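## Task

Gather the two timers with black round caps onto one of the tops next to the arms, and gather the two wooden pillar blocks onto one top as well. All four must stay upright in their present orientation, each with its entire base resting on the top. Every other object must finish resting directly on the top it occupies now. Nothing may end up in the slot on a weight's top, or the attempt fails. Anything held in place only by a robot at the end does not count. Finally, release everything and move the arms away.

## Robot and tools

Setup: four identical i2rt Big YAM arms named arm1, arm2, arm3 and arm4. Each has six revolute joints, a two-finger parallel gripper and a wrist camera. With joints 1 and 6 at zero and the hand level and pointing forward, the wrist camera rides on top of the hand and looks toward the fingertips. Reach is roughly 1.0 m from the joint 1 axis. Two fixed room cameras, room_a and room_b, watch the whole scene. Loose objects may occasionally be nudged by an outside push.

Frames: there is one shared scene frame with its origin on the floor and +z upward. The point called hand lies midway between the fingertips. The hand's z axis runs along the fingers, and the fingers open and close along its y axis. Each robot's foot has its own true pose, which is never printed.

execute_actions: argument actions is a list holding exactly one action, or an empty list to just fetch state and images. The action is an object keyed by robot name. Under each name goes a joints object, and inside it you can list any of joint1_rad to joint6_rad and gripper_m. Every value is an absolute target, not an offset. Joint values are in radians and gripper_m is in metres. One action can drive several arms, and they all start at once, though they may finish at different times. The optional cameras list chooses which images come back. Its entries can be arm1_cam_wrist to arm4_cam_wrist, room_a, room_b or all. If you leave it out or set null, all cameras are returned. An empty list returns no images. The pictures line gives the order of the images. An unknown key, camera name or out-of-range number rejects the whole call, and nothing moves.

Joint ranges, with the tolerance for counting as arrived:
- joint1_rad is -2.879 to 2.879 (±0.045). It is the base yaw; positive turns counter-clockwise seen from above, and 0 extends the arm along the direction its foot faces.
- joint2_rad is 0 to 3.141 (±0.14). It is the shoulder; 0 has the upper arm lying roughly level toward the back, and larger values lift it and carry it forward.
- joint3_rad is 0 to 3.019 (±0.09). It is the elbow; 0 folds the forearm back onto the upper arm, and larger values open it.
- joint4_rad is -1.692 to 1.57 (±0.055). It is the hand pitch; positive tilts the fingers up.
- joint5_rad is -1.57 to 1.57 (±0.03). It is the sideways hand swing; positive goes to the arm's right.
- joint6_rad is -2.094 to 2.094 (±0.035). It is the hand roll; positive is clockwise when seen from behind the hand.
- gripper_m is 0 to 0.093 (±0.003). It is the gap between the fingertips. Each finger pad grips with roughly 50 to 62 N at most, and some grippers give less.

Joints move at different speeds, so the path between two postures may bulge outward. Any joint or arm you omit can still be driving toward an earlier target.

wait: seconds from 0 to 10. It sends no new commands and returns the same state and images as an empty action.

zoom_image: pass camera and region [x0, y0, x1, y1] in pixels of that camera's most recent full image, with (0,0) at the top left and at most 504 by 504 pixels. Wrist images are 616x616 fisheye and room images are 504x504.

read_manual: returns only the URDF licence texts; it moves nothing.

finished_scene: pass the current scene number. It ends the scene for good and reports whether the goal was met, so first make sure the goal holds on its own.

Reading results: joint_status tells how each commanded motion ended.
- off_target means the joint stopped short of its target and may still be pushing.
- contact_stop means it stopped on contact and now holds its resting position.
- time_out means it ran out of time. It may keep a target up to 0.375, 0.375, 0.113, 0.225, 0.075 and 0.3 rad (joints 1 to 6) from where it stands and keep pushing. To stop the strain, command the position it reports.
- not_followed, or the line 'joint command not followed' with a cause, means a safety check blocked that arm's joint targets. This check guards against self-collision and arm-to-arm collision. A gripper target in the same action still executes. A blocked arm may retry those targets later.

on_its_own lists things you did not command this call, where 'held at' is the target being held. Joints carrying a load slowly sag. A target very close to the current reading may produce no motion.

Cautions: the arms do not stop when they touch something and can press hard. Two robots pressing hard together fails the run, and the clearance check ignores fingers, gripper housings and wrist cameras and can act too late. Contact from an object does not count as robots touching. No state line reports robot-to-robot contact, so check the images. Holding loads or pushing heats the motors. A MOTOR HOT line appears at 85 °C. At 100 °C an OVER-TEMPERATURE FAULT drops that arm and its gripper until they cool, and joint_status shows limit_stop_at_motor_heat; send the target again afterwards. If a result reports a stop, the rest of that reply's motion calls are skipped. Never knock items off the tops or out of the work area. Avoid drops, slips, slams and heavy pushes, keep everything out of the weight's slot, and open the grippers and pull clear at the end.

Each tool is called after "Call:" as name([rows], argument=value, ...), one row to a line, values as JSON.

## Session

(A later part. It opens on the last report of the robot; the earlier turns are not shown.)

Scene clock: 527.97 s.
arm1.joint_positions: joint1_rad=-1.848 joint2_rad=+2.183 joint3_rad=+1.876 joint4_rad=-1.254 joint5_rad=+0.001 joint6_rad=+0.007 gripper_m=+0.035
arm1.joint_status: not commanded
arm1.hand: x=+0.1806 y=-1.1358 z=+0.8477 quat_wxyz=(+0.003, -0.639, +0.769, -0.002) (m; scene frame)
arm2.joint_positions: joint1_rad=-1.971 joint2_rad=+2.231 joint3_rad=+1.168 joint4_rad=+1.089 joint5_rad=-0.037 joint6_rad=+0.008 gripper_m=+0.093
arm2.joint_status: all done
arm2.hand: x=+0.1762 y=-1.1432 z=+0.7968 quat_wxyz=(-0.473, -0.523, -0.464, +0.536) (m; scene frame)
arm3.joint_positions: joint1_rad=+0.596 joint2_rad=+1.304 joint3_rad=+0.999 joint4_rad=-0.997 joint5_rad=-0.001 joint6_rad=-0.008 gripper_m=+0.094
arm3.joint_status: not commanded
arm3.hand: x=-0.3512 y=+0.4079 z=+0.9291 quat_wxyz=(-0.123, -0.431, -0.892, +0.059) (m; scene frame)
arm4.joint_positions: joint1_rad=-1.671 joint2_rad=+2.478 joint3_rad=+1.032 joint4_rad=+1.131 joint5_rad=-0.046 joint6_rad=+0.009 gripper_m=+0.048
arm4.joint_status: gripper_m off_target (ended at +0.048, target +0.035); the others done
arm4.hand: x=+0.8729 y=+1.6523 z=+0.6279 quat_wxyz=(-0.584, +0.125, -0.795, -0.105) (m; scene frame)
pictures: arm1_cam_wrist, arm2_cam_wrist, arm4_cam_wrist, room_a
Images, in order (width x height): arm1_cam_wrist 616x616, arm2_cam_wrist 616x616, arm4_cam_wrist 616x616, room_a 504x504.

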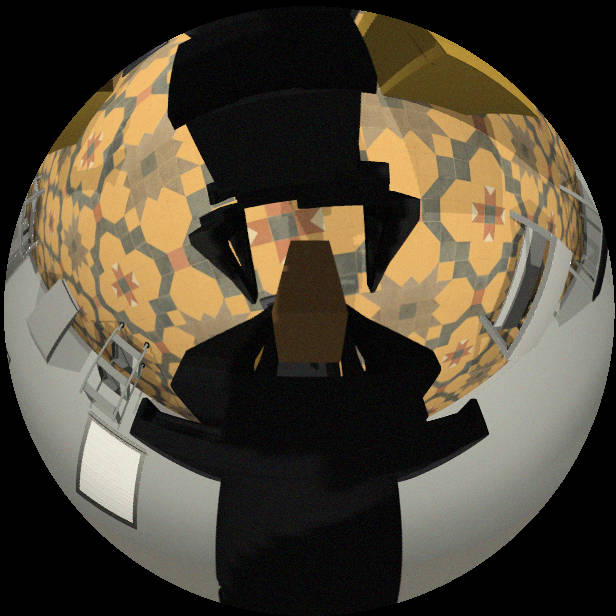

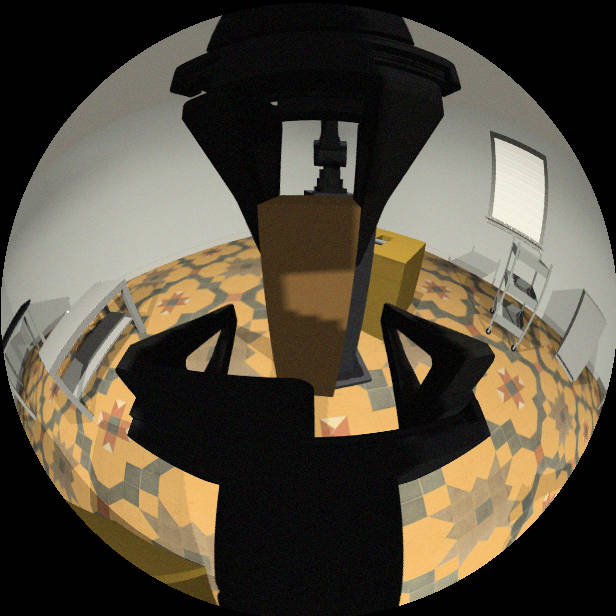

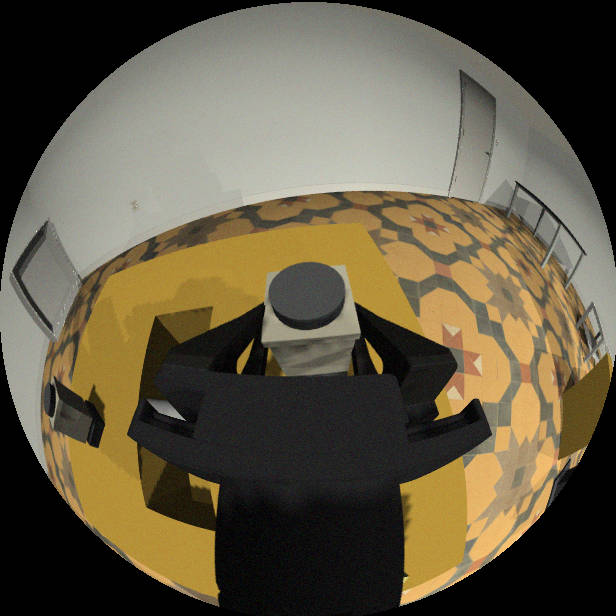

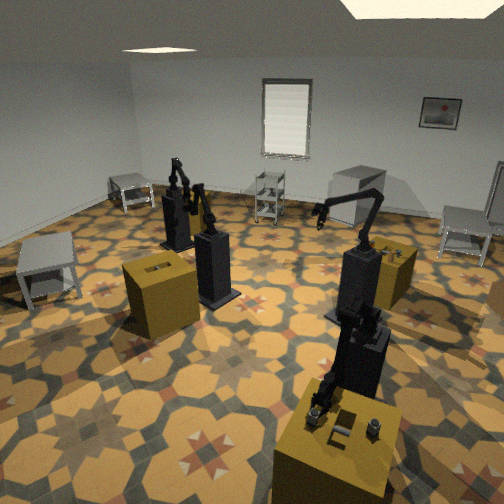

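Call:
execute_actions([
  {"arm2":{"joints":{"gripper_m":0.02}},"arm4":{"joints":{"joint2_rad":2.475,"joint4_rad":1.17,"gripper_m":0.035}}},
], cameras=["arm2_cam_wrist","arm4_cam_wrist","room_a"])

Call:
zoom_image(camera="room_a", region=[280, 370, 360, 450])

Scene clock: 536.70 s.
arm1.joint_positions: joint1_rad=-1.848 joint2_rad=+2.183 joint3_rad=+1.876 joint4_rad=-1.254 joint5_rad=-0.001 joint6_rad=-0.007 gripper_m=+0.035
arm1.joint_status: not commanded
arm1.hand: x=+0.1806 y=-1.1358 z=+0.8477 quat_wxyz=(+0.002, -0.644, +0.765, -0.001) (m; scene frame)
arm2.joint_positions: joint1_rad=-1.971 joint2_rad=+2.231 joint3_rad=+1.168 joint4_rad=+1.089 joint5_rad=-0.033 joint6_rad=+0.009 gripper_m=+0.036
arm2.joint_status: gripper_m off_target (ended at +0.036, target +0.020)
arm2.hand: x=+0.1753 y=-1.1431 z=+0.7968 quat_wxyz=(-0.472, -0.524, -0.462, +0.537) (m; scene frame)
arm3.joint_positions: joint1_rad=+0.596 joint2_rad=+1.304 joint3_rad=+0.999 joint4_rad=-0.997 joint5_rad=-0.001 joint6_rad=-0.008 gripper_m=+0.094
arm3.joint_status: not commanded
arm3.hand: x=-0.3512 y=+0.4079 z=+0.9291 quat_wxyz=(-0.123, -0.431, -0.892, +0.059) (m; scene frame)
arm4.joint_positions: joint1_rad=-1.671 joint2_rad=+2.478 joint3_rad=+1.032 joint4_rad=+1.141 joint5_rad=-0.046 joint6_rad=+0.009 gripper_m=+0.048
arm4.joint_status: gripper_m off_target (ended at +0.048, target +0.035); the others done
arm4.hand: x=+0.8736 y=+1.6525 z=+0.6302 quat_wxyz=(-0.588, +0.125, -0.792, -0.105) (m; scene frame)
pictures: arm2_cam_wrist, arm4_cam_wrist, room_a
Images, in order (width x height): arm2_cam_wrist 616x616, arm4_cam_wrist 616x616, room_a 504x504.

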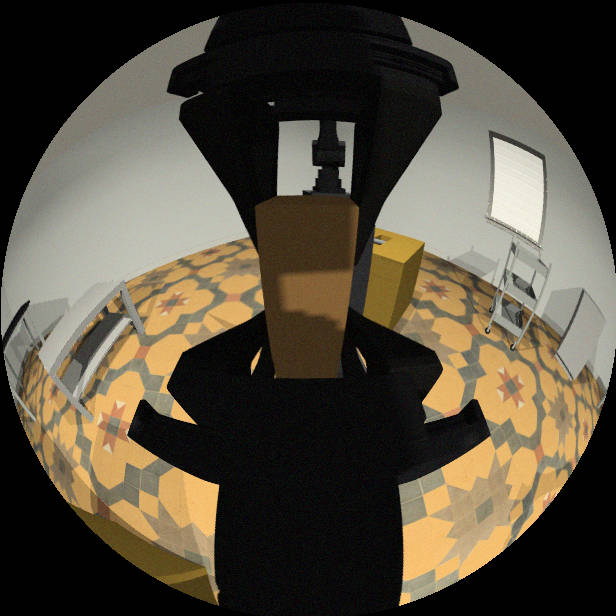

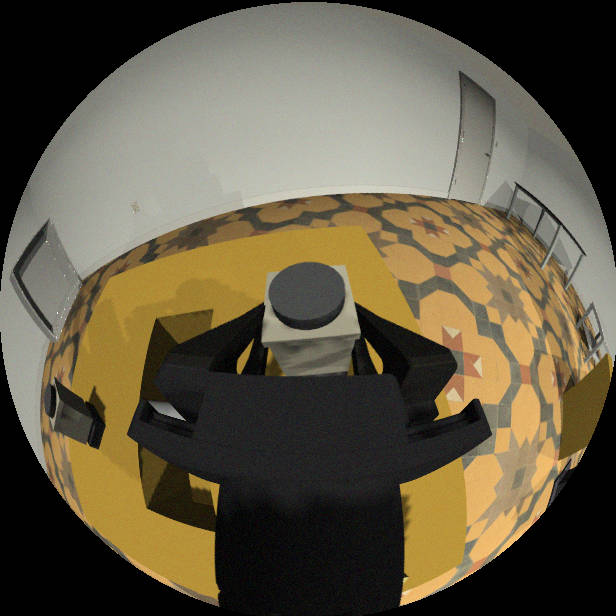

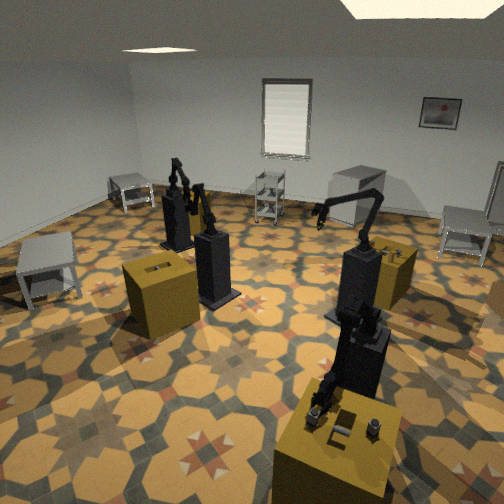

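Region (280, 370, 360, 450) of room_a's 504x504 image, scaled by 6.300, with more detail than that image has.

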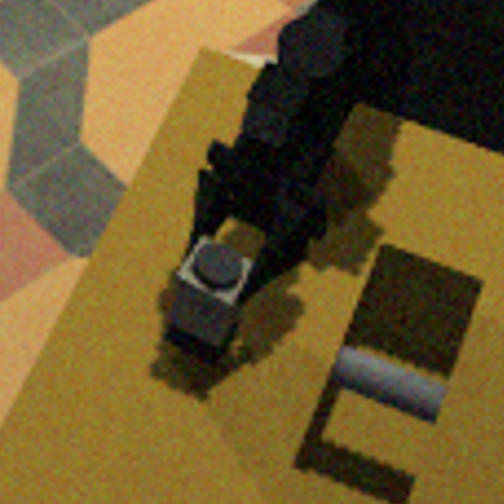

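Call:
execute_actions([
  {"arm1":{"joints":{"gripper_m":0.093}},"arm2":{"joints":{"gripper_m":0.02}},"arm4":{"joints":{"joint2_rad":2.505,"gripper_m":0.035}}},
], cameras=["arm4_cam_wrist","room_a"])

Call:
zoom_image(camera="room_a", region=[280, 370, 360, 450])

Scene clock: 547.40 s.
arm1.joint_positions: joint1_rad=-1.848 joint2_rad=+2.183 joint3_rad=+1.876 joint4_rad=-1.254 joint5_rad=-0.001 joint6_rad=-0.007 gripper_m=+0.093
arm1.joint_status: all done
arm1.hand: x=+0.1806 y=-1.1358 z=+0.8477 quat_wxyz=(+0.002, -0.644, +0.765, -0.001) (m; scene frame)
arm2.joint_positions: joint1_rad=-1.971 joint2_rad=+2.231 joint3_rad=+1.168 joint4_rad=+1.084 joint5_rad=-0.038 joint6_rad=+0.009 gripper_m=+0.036
arm2.joint_status: gripper_m off_target (ended at +0.036, target +0.020)
arm2.hand: x=+0.1763 y=-1.1432 z=+0.7956 quat_wxyz=(-0.473, -0.524, -0.465, +0.534) (m; scene frame)
arm3.joint_positions: joint1_rad=+0.596 joint2_rad=+1.304 joint3_rad=+0.999 joint4_rad=-0.997 joint5_rad=-0.001 joint6_rad=-0.008 gripper_m=+0.094
arm3.joint_status: not commanded
arm3.hand: x=-0.3512 y=+0.4079 z=+0.9291 quat_wxyz=(-0.123, -0.431, -0.892, +0.059) (m; scene frame)
arm4.joint_positions: joint1_rad=-1.671 joint2_rad=+2.489 joint3_rad=+1.032 joint4_rad=+1.150 joint5_rad=-0.045 joint6_rad=+0.008 gripper_m=+0.047
arm4.joint_status: gripper_m off_target (ended at +0.047, target +0.035); the others done
arm4.hand: x=+0.8716 y=+1.6519 z=+0.6259 quat_wxyz=(-0.588, +0.125, -0.792, -0.105) (m; scene frame)
pictures: arm4_cam_wrist, room_a
Images, in order (width x height): arm4_cam_wrist 616x616, room_a 504x504.

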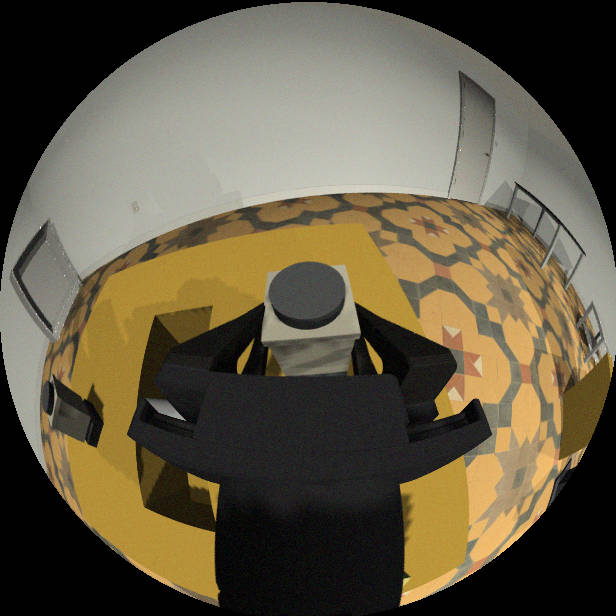

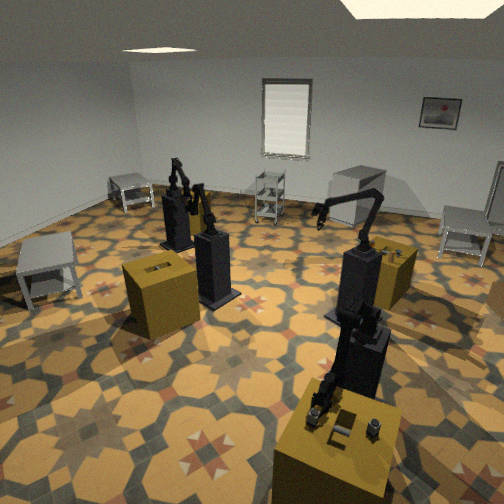

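Region (280, 370, 360, 450) of room_a's 504x504 image, scaled by 6.300, with more detail than that image has.

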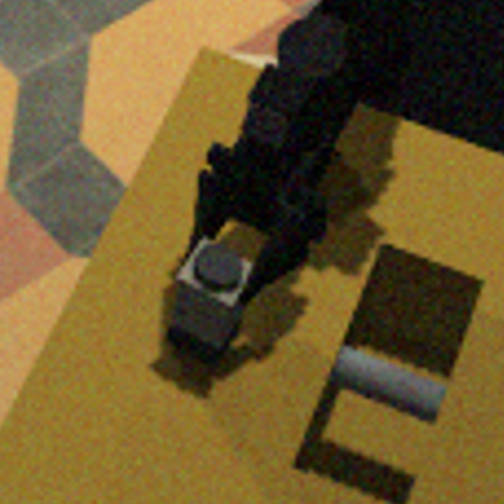

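Call:
execute_actions([
  {"arm1":{"joints":{"joint2_rad":1.9,"joint3_rad":1.7}},"arm4":{"joints":{"gripper_m":0.093,"joint2_rad":2.489}},"arm3":{"joints":{"joint2_rad":2.1,"joint3_rad":2.165,"joint4_rad":-1.57}}},
], cameras=["arm2_cam_wrist"])

Call:
execute_actions([
  {"arm1":{"joints":{"joint2_rad":1.3,"joint3_rad":1.2}},"arm2":{"joints":{"joint1_rad":1.993,"joint5_rad":0,"gripper_m":0.02}},"arm4":{"joints":{"joint2_rad":2.1,"joint3_rad":0.9,"joint4_rad":1.0}}},
], cameras=[])

Call:
execute_actions([
  {"arm2":{"joints":{"joint2_rad":2.31,"joint3_rad":1.40,"joint4_rad":0.96,"gripper_m":0.02}},"arm4":{"joints":{"joint2_rad":1.4,"joint4_rad":0}}},
])

Scene clock: 573.73 s.
arm1.joint_positions: joint1_rad=-1.848 joint2_rad=+1.875 joint3_rad=+1.688 joint4_rad=-1.259 joint5_rad=-0.001 joint6_rad=-0.007 gripper_m=+0.093
arm1.joint_status: all done
arm1.hand: x=+0.1703 y=-1.1895 z=+0.9644 quat_wxyz=(+0.046, -0.643, +0.764, +0.035) (m; scene frame)
arm2.joint_positions: joint1_rad=-1.971 joint2_rad=+2.231 joint3_rad=+1.168 joint4_rad=+1.084 joint5_rad=-0.038 joint6_rad=+0.009 gripper_m=+0.036
arm2.joint_status: not commanded
arm2.hand: x=+0.1763 y=-1.1432 z=+0.7956 quat_wxyz=(-0.473, -0.524, -0.465, +0.534) (m; scene frame)
arm3.joint_positions: joint1_rad=+0.596 joint2_rad=+2.097 joint3_rad=+2.117 joint4_rad=-1.555 joint5_rad=-0.001 joint6_rad=-0.008 gripper_m=+0.094
arm3.joint_status: all done
arm3.hand: x=-0.2008 y=+0.2155 z=+0.9548 quat_wxyz=(-0.020, -0.435, -0.900, +0.008) (m; scene frame)
arm4.joint_positions: joint1_rad=-1.671 joint2_rad=+2.489 joint3_rad=+1.032 joint4_rad=+1.150 joint5_rad=-0.045 joint6_rad=+0.008 gripper_m=+0.093
arm4.joint_status: all done
arm4.hand: x=+0.8716 y=+1.6519 z=+0.6259 quat_wxyz=(-0.588, +0.125, -0.792, -0.105) (m; scene frame)
pictures: arm2_cam_wrist
Images, in order (width x height): arm2_cam_wrist 616x616.

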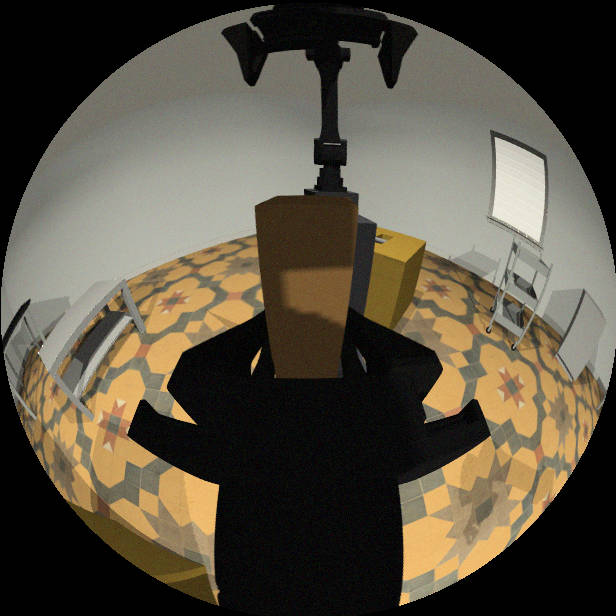

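Scene clock: 576.90 s.
arm1.joint_positions: joint1_rad=-1.848 joint2_rad=+1.278 joint3_rad=+1.198 joint4_rad=-1.260 joint5_rad=-0.001 joint6_rad=-0.007 gripper_m=+0.093
arm1.joint_status: all done
arm1.hand: x=+0.1360 y=-1.3771 z=+1.0521 quat_wxyz=(+0.087, -0.640, +0.760, +0.069) (m; scene frame)
arm2.joint_positions: joint1_rad=+2.003 joint2_rad=+2.231 joint3_rad=+1.178 joint4_rad=+1.083 joint5_rad=-0.002 joint6_rad=+0.009 gripper_m=+0.036
arm2.joint_status: gripper_m off_target (ended at +0.036, target +0.020); the others done
arm2.hand: x=-0.1750 y=+0.1688 z=+0.8091 quat_wxyz=(-0.308, +0.623, -0.304, -0.652) (m; scene frame)
arm3.joint_positions: joint1_rad=+0.596 joint2_rad=+2.097 joint3_rad=+2.117 joint4_rad=-1.555 joint5_rad=-0.001 joint6_rad=-0.008 gripper_m=+0.094
arm3.joint_status: not commanded
arm3.hand: x=-0.2008 y=+0.2155 z=+0.9548 quat_wxyz=(-0.020, -0.435, -0.900, +0.008) (m; scene frame)
arm4.joint_positions: joint1_rad=-1.671 joint2_rad=+2.087 joint3_rad=+0.891 joint4_rad=+1.006 joint5_rad=-0.045 joint6_rad=+0.008 gripper_m=+0.093
arm4.joint_status: all done
arm4.hand: x=+0.8761 y=+1.6535 z=+0.7974 quat_wxyz=(-0.633, +0.121, -0.757, -0.111) (m; scene frame)
pictures: none
No camera images: the call's "cameras" was empty. Leave "cameras" out to get every camera's image.

Scene clock: 578.43 s.
arm1.joint_positions: joint1_rad=-1.848 joint2_rad=+1.278 joint3_rad=+1.198 joint4_rad=-1.260 joint5_rad=-0.001 joint6_rad=-0.007 gripper_m=+0.093
arm1.joint_status: not commanded
arm1.hand: x=+0.1360 y=-1.3771 z=+1.0521 quat_wxyz=(+0.087, -0.640, +0.760, +0.069) (m; scene frame)
arm2.joint_positions: joint1_rad=+2.003 joint2_rad=+2.318 joint3_rad=+1.368 joint4_rad=+0.961 joint5_rad=-0.002 joint6_rad=+0.009 gripper_m=+0.036
arm2.joint_status: gripper_m off_target (ended at +0.036, target +0.020); the others done
arm2.hand: x=-0.2090 y=+0.2114 z=+0.7998 quat_wxyz=(-0.305, +0.629, -0.307, -0.646) (m; scene frame)
arm3.joint_positions: joint1_rad=+0.596 joint2_rad=+2.097 joint3_rad=+2.117 joint4_rad=-1.555 joint5_rad=-0.001 joint6_rad=-0.008 gripper_m=+0.094
arm3.joint_status: not commanded
arm3.hand: x=-0.2008 y=+0.2155 z=+0.9548 quat_wxyz=(-0.020, -0.435, -0.900, +0.008) (m; scene frame)
arm4.joint_positions: joint1_rad=-1.671 joint2_rad=+1.392 joint3_rad=+0.888 joint4_rad=+0.009 joint5_rad=-0.045 joint6_rad=+0.008 gripper_m=+0.093
arm4.joint_status: all done
arm4.hand: x=+0.7995 y=+1.6312 z=+0.9862 quat_wxyz=(-0.510, +0.131, -0.845, -0.095) (m; scene frame)
pictures: arm1_cam_wrist, arm2_cam_wrist, arm3_cam_wrist, arm4_cam_wrist, room_a, room_b
Images, in order (width x height): arm1_cam_wrist 616x616, arm2_cam_wrist 616x616, arm3_cam_wrist 616x616, arm4_cam_wrist 616x616, room_a 504x504, room_b 504x504.

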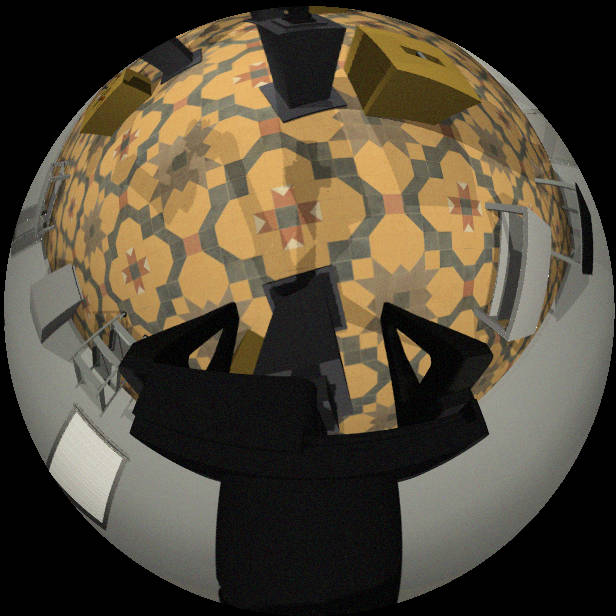

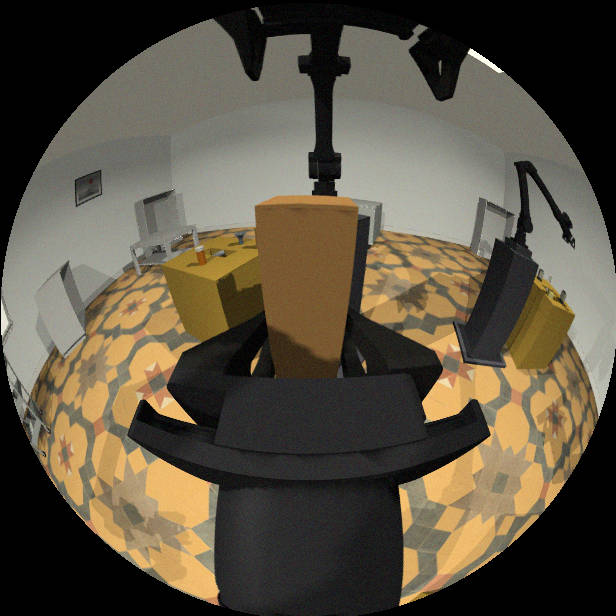

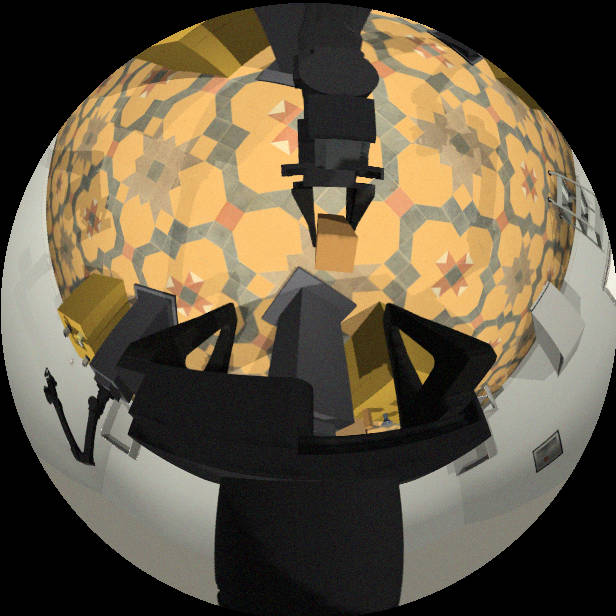

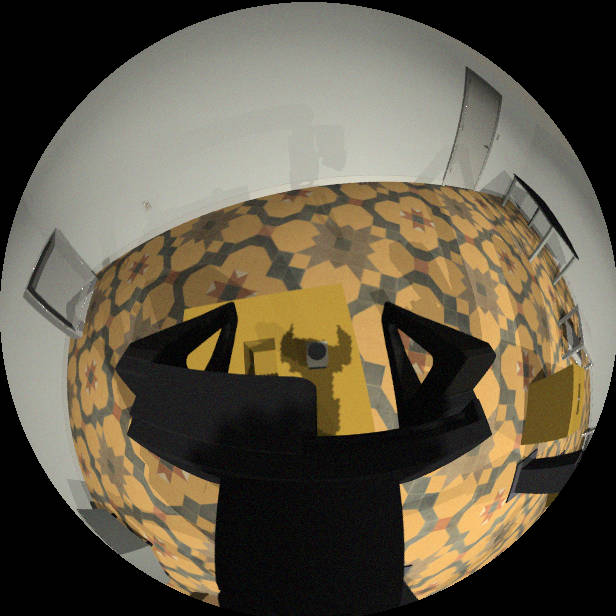

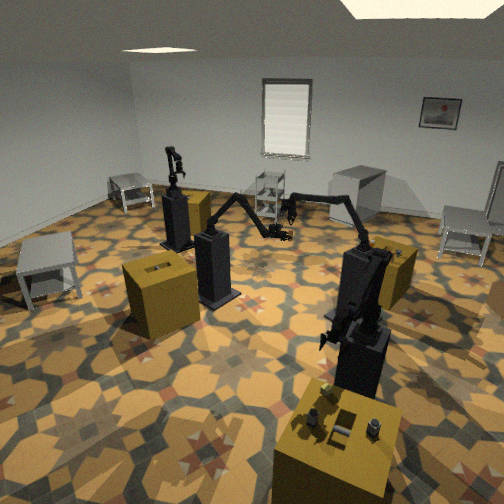

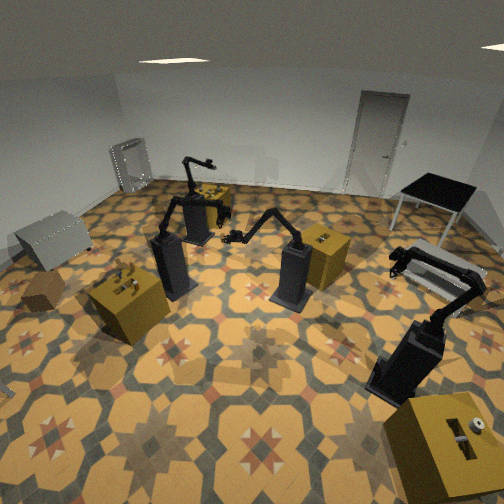

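Call:
execute_actions([
  {"arm3":{"joints":{"joint1_rad":0.555,"joint2_rad":2.215,"joint3_rad":2.10,"joint4_rad":-1.42,"joint6_rad":0.04}}},
], cameras=["arm2_cam_wrist","arm3_cam_wrist"])

Scene clock: 589.40 s.
arm1.joint_positions: joint1_rad=-1.848 joint2_rad=+1.278 joint3_rad=+1.198 joint4_rad=-1.260 joint5_rad=-0.001 joint6_rad=-0.007 gripper_m=+0.093
arm1.joint_status: not commanded
arm1.hand: x=+0.1360 y=-1.3771 z=+1.0521 quat_wxyz=(+0.087, -0.640, +0.760, +0.069) (m; scene frame)
arm2.joint_positions: joint1_rad=+2.003 joint2_rad=+2.318 joint3_rad=+1.368 joint4_rad=+0.961 joint5_rad=-0.002 joint6_rad=+0.009 gripper_m=+0.036
arm2.joint_status: not commanded
arm2.hand: x=-0.2090 y=+0.2114 z=+0.7998 quat_wxyz=(-0.305, +0.629, -0.307, -0.646) (m; scene frame)
arm3.joint_positions: joint1_rad=+0.562 joint2_rad=+2.229 joint3_rad=+2.089 joint4_rad=-1.437 joint5_rad=-0.001 joint6_rad=+0.031 gripper_m=+0.094
arm3.joint_status: all done
arm3.hand: x=-0.2050 y=+0.1834 z=+0.8584 quat_wxyz=(-0.001, -0.467, -0.884, -0.001) (m; scene frame)
arm4.joint_positions: joint1_rad=-1.671 joint2_rad=+1.392 joint3_rad=+0.888 joint4_rad=+0.009 joint5_rad=-0.045 joint6_rad=+0.008 gripper_m=+0.093
arm4.joint_status: not commanded
arm4.hand: x=+0.7995 y=+1.6312 z=+0.9862 quat_wxyz=(-0.510, +0.131, -0.845, -0.095) (m; scene frame)
pictures: arm2_cam_wrist, arm3_cam_wrist
Images, in order (width x height): arm2_cam_wrist 616x616, arm3_cam_wrist 616x616.

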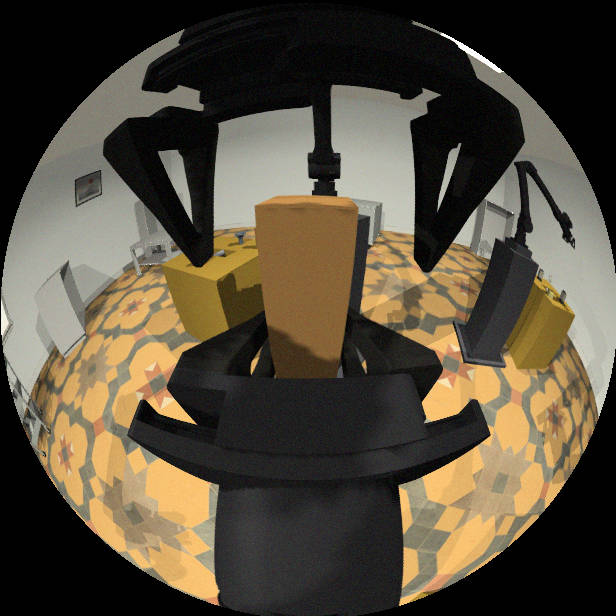

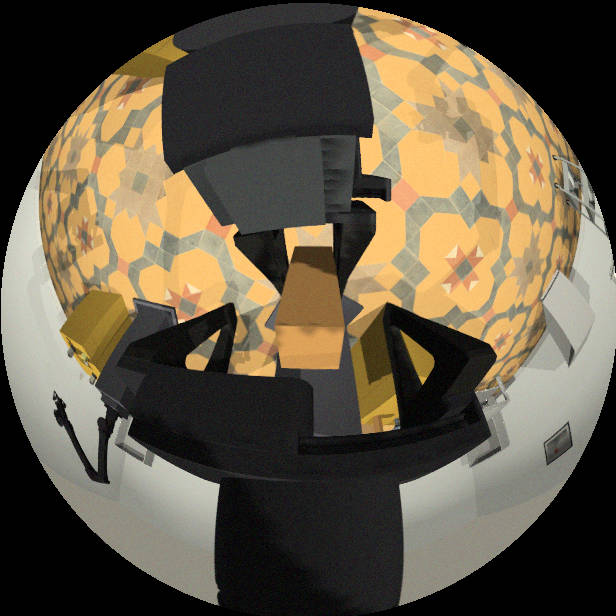

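Call:
execute_actions([
  {"arm3":{"joints":{"joint3_rad":2.066}}},
], cameras=[])

Call:
execute_actions([
  {"arm3":{"joints":{"gripper_m":0.02}}},
], cameras=["arm2_cam_wrist","arm3_cam_wrist"])

Scene clock: 599.97 s.
arm1.joint_positions: joint1_rad=-1.848 joint2_rad=+1.278 joint3_rad=+1.198 joint4_rad=-1.260 joint5_rad=-0.001 joint6_rad=-0.007 gripper_m=+0.093
arm1.joint_status: not commanded
arm1.hand: x=+0.1360 y=-1.3771 z=+1.0521 quat_wxyz=(+0.087, -0.640, +0.760, +0.069) (m; scene frame)
arm2.joint_positions: joint1_rad=+2.003 joint2_rad=+2.318 joint3_rad=+1.368 joint4_rad=+0.961 joint5_rad=-0.002 joint6_rad=+0.009 gripper_m=+0.036
arm2.joint_status: not commanded
arm2.hand: x=-0.2090 y=+0.2114 z=+0.7998 quat_wxyz=(-0.305, +0.629, -0.307, -0.646) (m; scene frame)
arm3.joint_positions: joint1_rad=+0.562 joint2_rad=+2.227 joint3_rad=+2.069 joint4_rad=-1.435 joint5_rad=-0.001 joint6_rad=+0.031 gripper_m=+0.094
arm3.joint_status: all done
arm3.hand: x=-0.2083 y=+0.1880 z=+0.8521 quat_wxyz=(+0.007, -0.467, -0.884, -0.005) (m; scene frame)
arm4.joint_positions: joint1_rad=-1.671 joint2_rad=+1.392 joint3_rad=+0.888 joint4_rad=+0.009 joint5_rad=-0.045 joint6_rad=+0.008 gripper_m=+0.093
arm4.joint_status: not commanded
arm4.hand: x=+0.7995 y=+1.6312 z=+0.9862 quat_wxyz=(-0.510, +0.131, -0.845, -0.095) (m; scene frame)
pictures: none
No camera images: the call's "cameras" was empty. Leave "cameras" out to get every camera's image.

Scene clock: 600.63 s.
arm1.joint_positions: joint1_rad=-1.848 joint2_rad=+1.278 joint3_rad=+1.198 joint4_rad=-1.260 joint5_rad=-0.001 joint6_rad=-0.007 gripper_m=+0.093
arm1.joint_status: not commanded
arm1.hand: x=+0.1360 y=-1.3771 z=+1.0521 quat_wxyz=(+0.087, -0.640, +0.760, +0.069) (m; scene frame)
arm2.joint_positions: joint1_rad=+2.003 joint2_rad=+2.318 joint3_rad=+1.368 joint4_rad=+0.961 joint5_rad=+0.000 joint6_rad=+0.007 gripper_m=+0.036
arm2.joint_status: not commanded
arm2.hand: x=-0.2087 y=+0.2116 z=+0.7998 quat_wxyz=(-0.307, +0.629, -0.307, -0.645) (m; scene frame)
arm3.joint_positions: joint1_rad=+0.562 joint2_rad=+2.227 joint3_rad=+2.069 joint4_rad=-1.435 joint5_rad=+0.000 joint6_rad=+0.031 gripper_m=+0.035
arm3.joint_status: gripper_m off_target (ended at +0.035, target +0.020)
arm3.hand: x=-0.2084 y=+0.1878 z=+0.8521 quat_wxyz=(+0.007, -0.467, -0.884, -0.004) (m; scene frame)
arm4.joint_positions: joint1_rad=-1.671 joint2_rad=+1.392 joint3_rad=+0.888 joint4_rad=+0.009 joint5_rad=-0.045 joint6_rad=+0.008 gripper_m=+0.093
arm4.joint_status: not commanded
arm4.hand: x=+0.7995 y=+1.6312 z=+0.9862 quat_wxyz=(-0.510, +0.131, -0.845, -0.095) (m; scene frame)
pictures: arm2_cam_wrist, arm3_cam_wrist
Images, in order (width x height): arm2_cam_wrist 616x616, arm3_cam_wrist 616x616.

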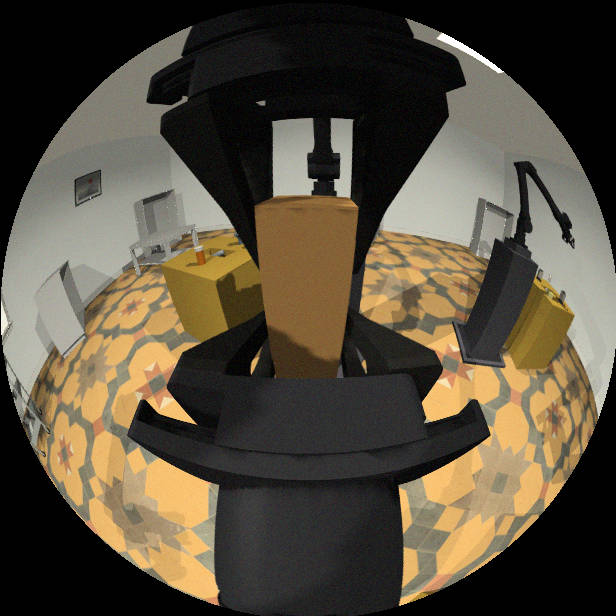

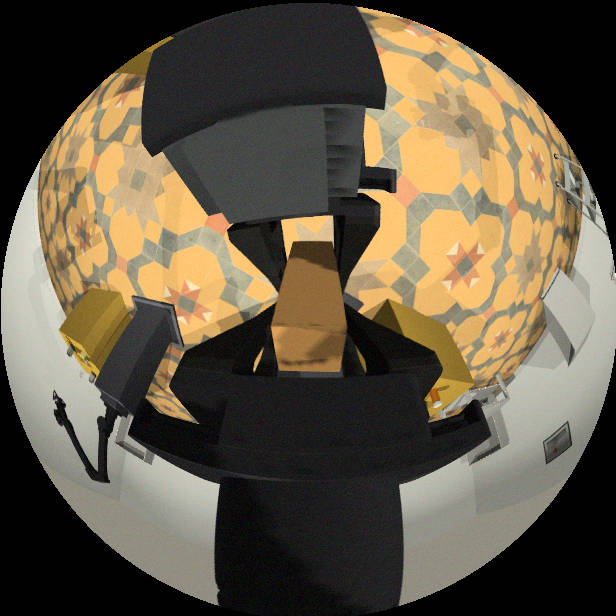

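Call:
execute_actions([
  {"arm2":{"joints":{"gripper_m":0.093}},"arm3":{"joints":{"gripper_m":0.02}}},
], cameras=[])

Call:
execute_actions([
  {"arm2":{"joints":{"joint2_rad":2.12,"joint3_rad":0.825,"joint4_rad":1.33}},"arm3":{"joints":{"joint2_rad":1.55,"joint3_rad":1.05,"joint4_rad":-1.05,"gripper_m":0.02}}},
], cameras=[])

Call:
execute_actions([
  {"arm3":{"joints":{"joint1_rad":-1.29,"gripper_m":0.02}}},
], cameras=[])

Call:
execute_actions([
  {"arm3":{"joints":{"joint2_rad":1.886,"joint3_rad":1.055,"joint4_rad":-0.72,"gripper_m":0.02}}},
], cameras=["arm3_cam_wrist","room_b"])

Call:
zoom_image(camera="room_b", region=[80, 230, 190, 340])

Scene clock: 635.17 s.
arm1.joint_positions: joint1_rad=-1.848 joint2_rad=+1.278 joint3_rad=+1.198 joint4_rad=-1.260 joint5_rad=-0.001 joint6_rad=-0.007 gripper_m=+0.093
arm1.joint_status: not commanded
arm1.hand: x=+0.1360 y=-1.3771 z=+1.0521 quat_wxyz=(+0.087, -0.640, +0.760, +0.069) (m; scene frame)
arm2.joint_positions: joint1_rad=+2.003 joint2_rad=+2.318 joint3_rad=+1.368 joint4_rad=+0.961 joint5_rad=+0.000 joint6_rad=+0.007 gripper_m=+0.093
arm2.joint_status: all done
arm2.hand: x=-0.2087 y=+0.2116 z=+0.7998 quat_wxyz=(-0.307, +0.629, -0.307, -0.645) (m; scene frame)
arm3.joint_positions: joint1_rad=+0.562 joint2_rad=+2.227 joint3_rad=+2.069 joint4_rad=-1.435 joint5_rad=+0.000 joint6_rad=+0.031 gripper_m=+0.035
arm3.joint_status: gripper_m off_target (ended at +0.035, target +0.020)
arm3.hand: x=-0.2084 y=+0.1878 z=+0.8521 quat_wxyz=(+0.007, -0.467, -0.884, -0.004) (m; scene frame)
arm4.joint_positions: joint1_rad=-1.671 joint2_rad=+1.392 joint3_rad=+0.888 joint4_rad=+0.009 joint5_rad=-0.045 joint6_rad=+0.008 gripper_m=+0.093
arm4.joint_status: not commanded
arm4.hand: x=+0.7995 y=+1.6312 z=+0.9862 quat_wxyz=(-0.510, +0.131, -0.845, -0.095) (m; scene frame)
pictures: none
No camera images: the call's "cameras" was empty. Leave "cameras" out to get every camera's image.

Scene clock: 636.83 s.
arm1.joint_positions: joint1_rad=-1.848 joint2_rad=+1.278 joint3_rad=+1.198 joint4_rad=-1.260 joint5_rad=-0.001 joint6_rad=-0.007 gripper_m=+0.093
arm1.joint_status: not commanded
arm1.hand: x=+0.1360 y=-1.3771 z=+1.0521 quat_wxyz=(+0.087, -0.640, +0.760, +0.069) (m; scene frame)
arm2.joint_positions: joint1_rad=+2.003 joint2_rad=+2.119 joint3_rad=+0.817 joint4_rad=+1.314 joint5_rad=+0.000 joint6_rad=+0.007 gripper_m=+0.093
arm2.joint_status: all done
arm2.hand: x=-0.1011 y=+0.0766 z=+0.7974 quat_wxyz=(-0.307, +0.628, -0.307, -0.645) (m; scene frame)
arm3.joint_positions: joint1_rad=+0.562 joint2_rad=+1.565 joint3_rad=+1.032 joint4_rad=-1.065 joint5_rad=+0.000 joint6_rad=+0.031 gripper_m=+0.035
arm3.joint_status: gripper_m off_target (ended at +0.035, target +0.020); the others done
arm3.hand: x=-0.3664 y=+0.4048 z=+0.8369 quat_wxyz=(+0.009, -0.467, -0.884, -0.005) (m; scene frame)
arm4.joint_positions: joint1_rad=-1.671 joint2_rad=+1.392 joint3_rad=+0.888 joint4_rad=+0.009 joint5_rad=-0.045 joint6_rad=+0.008 gripper_m=+0.093
arm4.joint_status: not commanded
arm4.hand: x=+0.7995 y=+1.6312 z=+0.9862 quat_wxyz=(-0.510, +0.131, -0.845, -0.095) (m; scene frame)
pictures: none
No camera images: the call's "cameras" was empty. Leave "cameras" out to get every camera's image.

Scene clock: 638.80 s.
arm1.joint_positions: joint1_rad=-1.848 joint2_rad=+1.278 joint3_rad=+1.198 joint4_rad=-1.260 joint5_rad=-0.001 joint6_rad=-0.007 gripper_m=+0.093
arm1.joint_status: not commanded
arm1.hand: x=+0.1360 y=-1.3771 z=+1.0521 quat_wxyz=(+0.087, -0.640, +0.760, +0.069) (m; scene frame)
arm2.joint_positions: joint1_rad=+2.003 joint2_rad=+2.119 joint3_rad=+0.817 joint4_rad=+1.314 joint5_rad=+0.000 joint6_rad=+0.007 gripper_m=+0.093
arm2.joint_status: not commanded
arm2.hand: x=-0.1011 y=+0.0766 z=+0.7974 quat_wxyz=(-0.307, +0.628, -0.307, -0.645) (m; scene frame)
arm3.joint_positions: joint1_rad=-1.289 joint2_rad=+1.565 joint3_rad=+1.032 joint4_rad=-1.056 joint5_rad=+0.000 joint6_rad=+0.032 gripper_m=+0.035
arm3.joint_status: gripper_m off_target (ended at +0.035, target +0.020); the others done
arm3.hand: x=-0.9946 y=+0.5959 z=+0.8330 quat_wxyz=(+0.000, -0.987, -0.158, -0.011) (m; scene frame)
arm4.joint_positions: joint1_rad=-1.671 joint2_rad=+1.392 joint3_rad=+0.888 joint4_rad=+0.009 joint5_rad=-0.045 joint6_rad=+0.008 gripper_m=+0.093
arm4.joint_status: not commanded
arm4.hand: x=+0.7995 y=+1.6312 z=+0.9862 quat_wxyz=(-0.510, +0.131, -0.845, -0.095) (m; scene frame)
pictures: none
No camera images: the call's "cameras" was empty. Leave "cameras" out to get every camera's image.

Scene clock: 640.03 s.
arm1.joint_positions: joint1_rad=-1.848 joint2_rad=+1.278 joint3_rad=+1.198 joint4_rad=-1.260 joint5_rad=-0.001 joint6_rad=-0.007 gripper_m=+0.093
arm1.joint_status: not commanded
arm1.hand: x=+0.1360 y=-1.3771 z=+1.0521 quat_wxyz=(+0.087, -0.640, +0.760, +0.069) (m; scene frame)
arm2.joint_positions: joint1_rad=+2.003 joint2_rad=+2.119 joint3_rad=+0.817 joint4_rad=+1.314 joint5_rad=+0.000 joint6_rad=+0.007 gripper_m=+0.093
arm2.joint_status: not commanded
arm2.hand: x=-0.1011 y=+0.0766 z=+0.7974 quat_wxyz=(-0.307, +0.628, -0.307, -0.645) (m; scene frame)
arm3.joint_positions: joint1_rad=-1.289 joint2_rad=+1.901 joint3_rad=+1.032 joint4_rad=-0.735 joint5_rad=+0.000 joint6_rad=+0.032 gripper_m=+0.035
arm3.joint_status: gripper_m off_target (ended at +0.035, target +0.020); the others done
arm3.hand: x=-1.0271 y=+0.5833 z=+0.6924 quat_wxyz=(+0.001, -0.987, -0.158, -0.018) (m; scene frame)
arm4.joint_positions: joint1_rad=-1.671 joint2_rad=+1.392 joint3_rad=+0.888 joint4_rad=+0.009 joint5_rad=-0.045 joint6_rad=+0.008 gripper_m=+0.093
arm4.joint_status: not commanded
arm4.hand: x=+0.7995 y=+1.6312 z=+0.9862 quat_wxyz=(-0.510, +0.131, -0.845, -0.095) (m; scene frame)
pictures: arm3_cam_wrist, room_b
Images, in order (width x height): arm3_cam_wrist 616x616, room_b 504x504.

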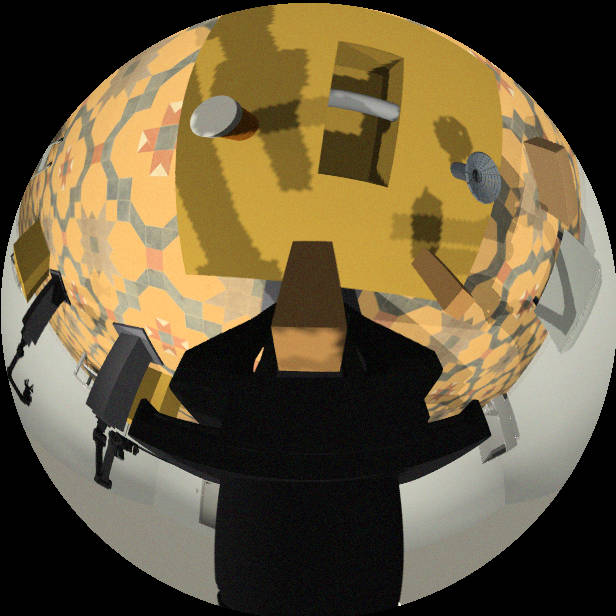

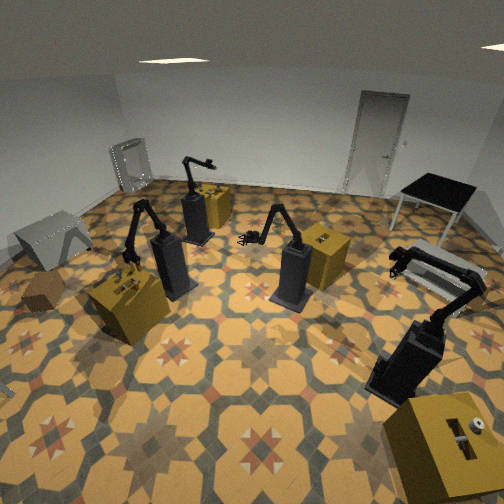

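Region (80, 230, 190, 340) of room_b's 504x504 image, scaled by 4.582, with more detail than that image has.

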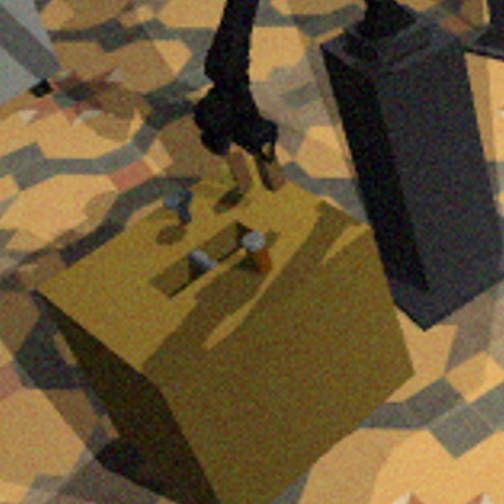

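Call:
execute_actions([
  {"arm3":{"joints":{"joint2_rad":2.02,"joint3_rad":1.085,"joint4_rad":-0.595,"gripper_m":0.02}}},
], cameras=["arm3_cam_wrist","room_b"])

Call:
zoom_image(camera="room_b", region=[110, 240, 170, 300])

Scene clock: 654.40 s.
arm1.joint_positions: joint1_rad=-1.848 joint2_rad=+1.278 joint3_rad=+1.198 joint4_rad=-1.260 joint5_rad=-0.001 joint6_rad=-0.007 gripper_m=+0.093
arm1.joint_status: not commanded
arm1.hand: x=+0.1360 y=-1.3771 z=+1.0521 quat_wxyz=(+0.087, -0.640, +0.760, +0.069) (m; scene frame)
arm2.joint_positions: joint1_rad=+2.003 joint2_rad=+2.119 joint3_rad=+0.817 joint4_rad=+1.314 joint5_rad=+0.000 joint6_rad=+0.007 gripper_m=+0.093
arm2.joint_status: not commanded
arm2.hand: x=-0.1011 y=+0.0766 z=+0.7974 quat_wxyz=(-0.307, +0.628, -0.307, -0.645) (m; scene frame)
arm3.joint_positions: joint1_rad=-1.289 joint2_rad=+2.036 joint3_rad=+1.057 joint4_rad=-0.611 joint5_rad=+0.000 joint6_rad=+0.032 gripper_m=+0.035
arm3.joint_status: gripper_m off_target (ended at +0.035, target +0.020); the others done
arm3.hand: x=-1.0398 y=+0.5784 z=+0.6389 quat_wxyz=(-0.001, -0.987, -0.158, -0.011) (m; scene frame)
arm4.joint_positions: joint1_rad=-1.671 joint2_rad=+1.392 joint3_rad=+0.888 joint4_rad=+0.009 joint5_rad=-0.045 joint6_rad=+0.008 gripper_m=+0.093
arm4.joint_status: not commanded
arm4.hand: x=+0.7995 y=+1.6312 z=+0.9862 quat_wxyz=(-0.510, +0.131, -0.845, -0.095) (m; scene frame)
pictures: arm3_cam_wrist, room_b
Images, in order (width x height): arm3_cam_wrist 616x616, room_b 504x504.

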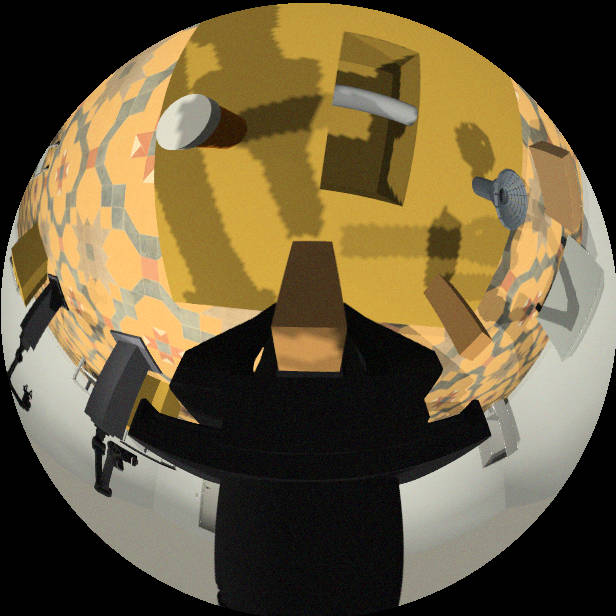

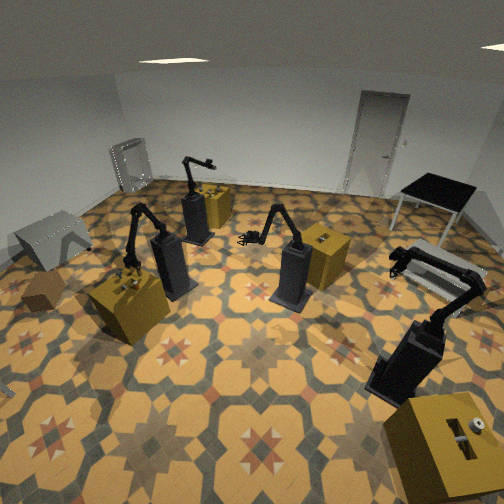

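Region (110, 240, 170, 300) of room_b's 504x504 image, scaled by 8.400, with more detail than that image has.

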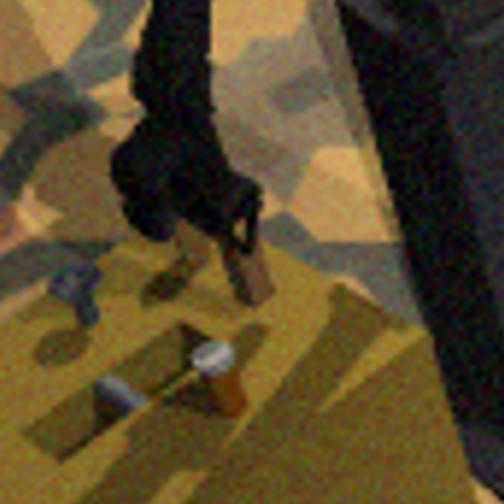

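Call:
execute_actions([
  {"arm3":{"joints":{"joint2_rad":2.06,"joint4_rad":-0.57,"gripper_m":0.02}}},
], cameras=["arm3_cam_wrist"])

Scene clock: 664.40 s.
arm1.joint_positions: joint1_rad=-1.848 joint2_rad=+1.278 joint3_rad=+1.198 joint4_rad=-1.260 joint5_rad=-0.001 joint6_rad=-0.007 gripper_m=+0.093
arm1.joint_status: not commanded
arm1.hand: x=+0.1360 y=-1.3771 z=+1.0521 quat_wxyz=(+0.087, -0.640, +0.760, +0.069) (m; scene frame)
arm2.joint_positions: joint1_rad=+2.003 joint2_rad=+2.119 joint3_rad=+0.817 joint4_rad=+1.314 joint5_rad=+0.000 joint6_rad=+0.007 gripper_m=+0.093
arm2.joint_status: not commanded
arm2.hand: x=-0.1011 y=+0.0766 z=+0.7974 quat_wxyz=(-0.307, +0.628, -0.307, -0.645) (m; scene frame)
arm3.joint_positions: joint1_rad=-1.289 joint2_rad=+2.060 joint3_rad=+1.057 joint4_rad=-0.586 joint5_rad=+0.000 joint6_rad=+0.032 gripper_m=+0.035
arm3.joint_status: gripper_m off_target (ended at +0.035, target +0.020); the others done
arm3.hand: x=-1.0395 y=+0.5784 z=+0.6283 quat_wxyz=(-0.001, -0.987, -0.158, -0.011) (m; scene frame)
arm4.joint_positions: joint1_rad=-1.671 joint2_rad=+1.392 joint3_rad=+0.888 joint4_rad=+0.009 joint5_rad=-0.045 joint6_rad=+0.008 gripper_m=+0.093
arm4.joint_status: not commanded
arm4.hand: x=+0.7995 y=+1.6312 z=+0.9862 quat_wxyz=(-0.510, +0.131, -0.845, -0.095) (m; scene frame)
pictures: arm3_cam_wrist
Images, in order (width x height): arm3_cam_wrist 616x616.

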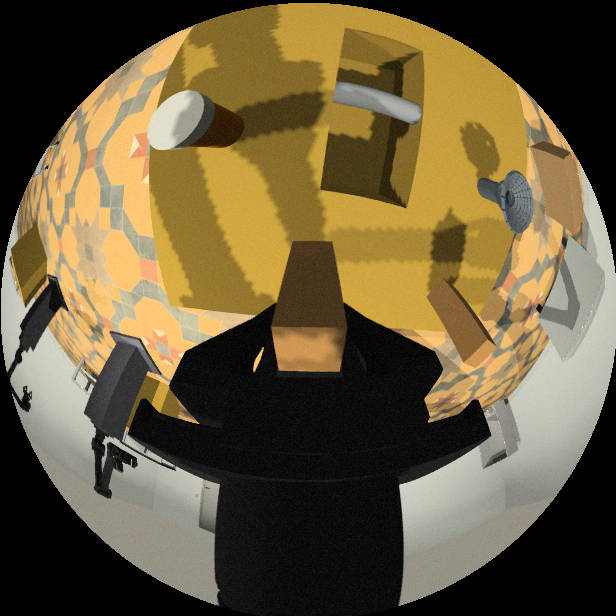

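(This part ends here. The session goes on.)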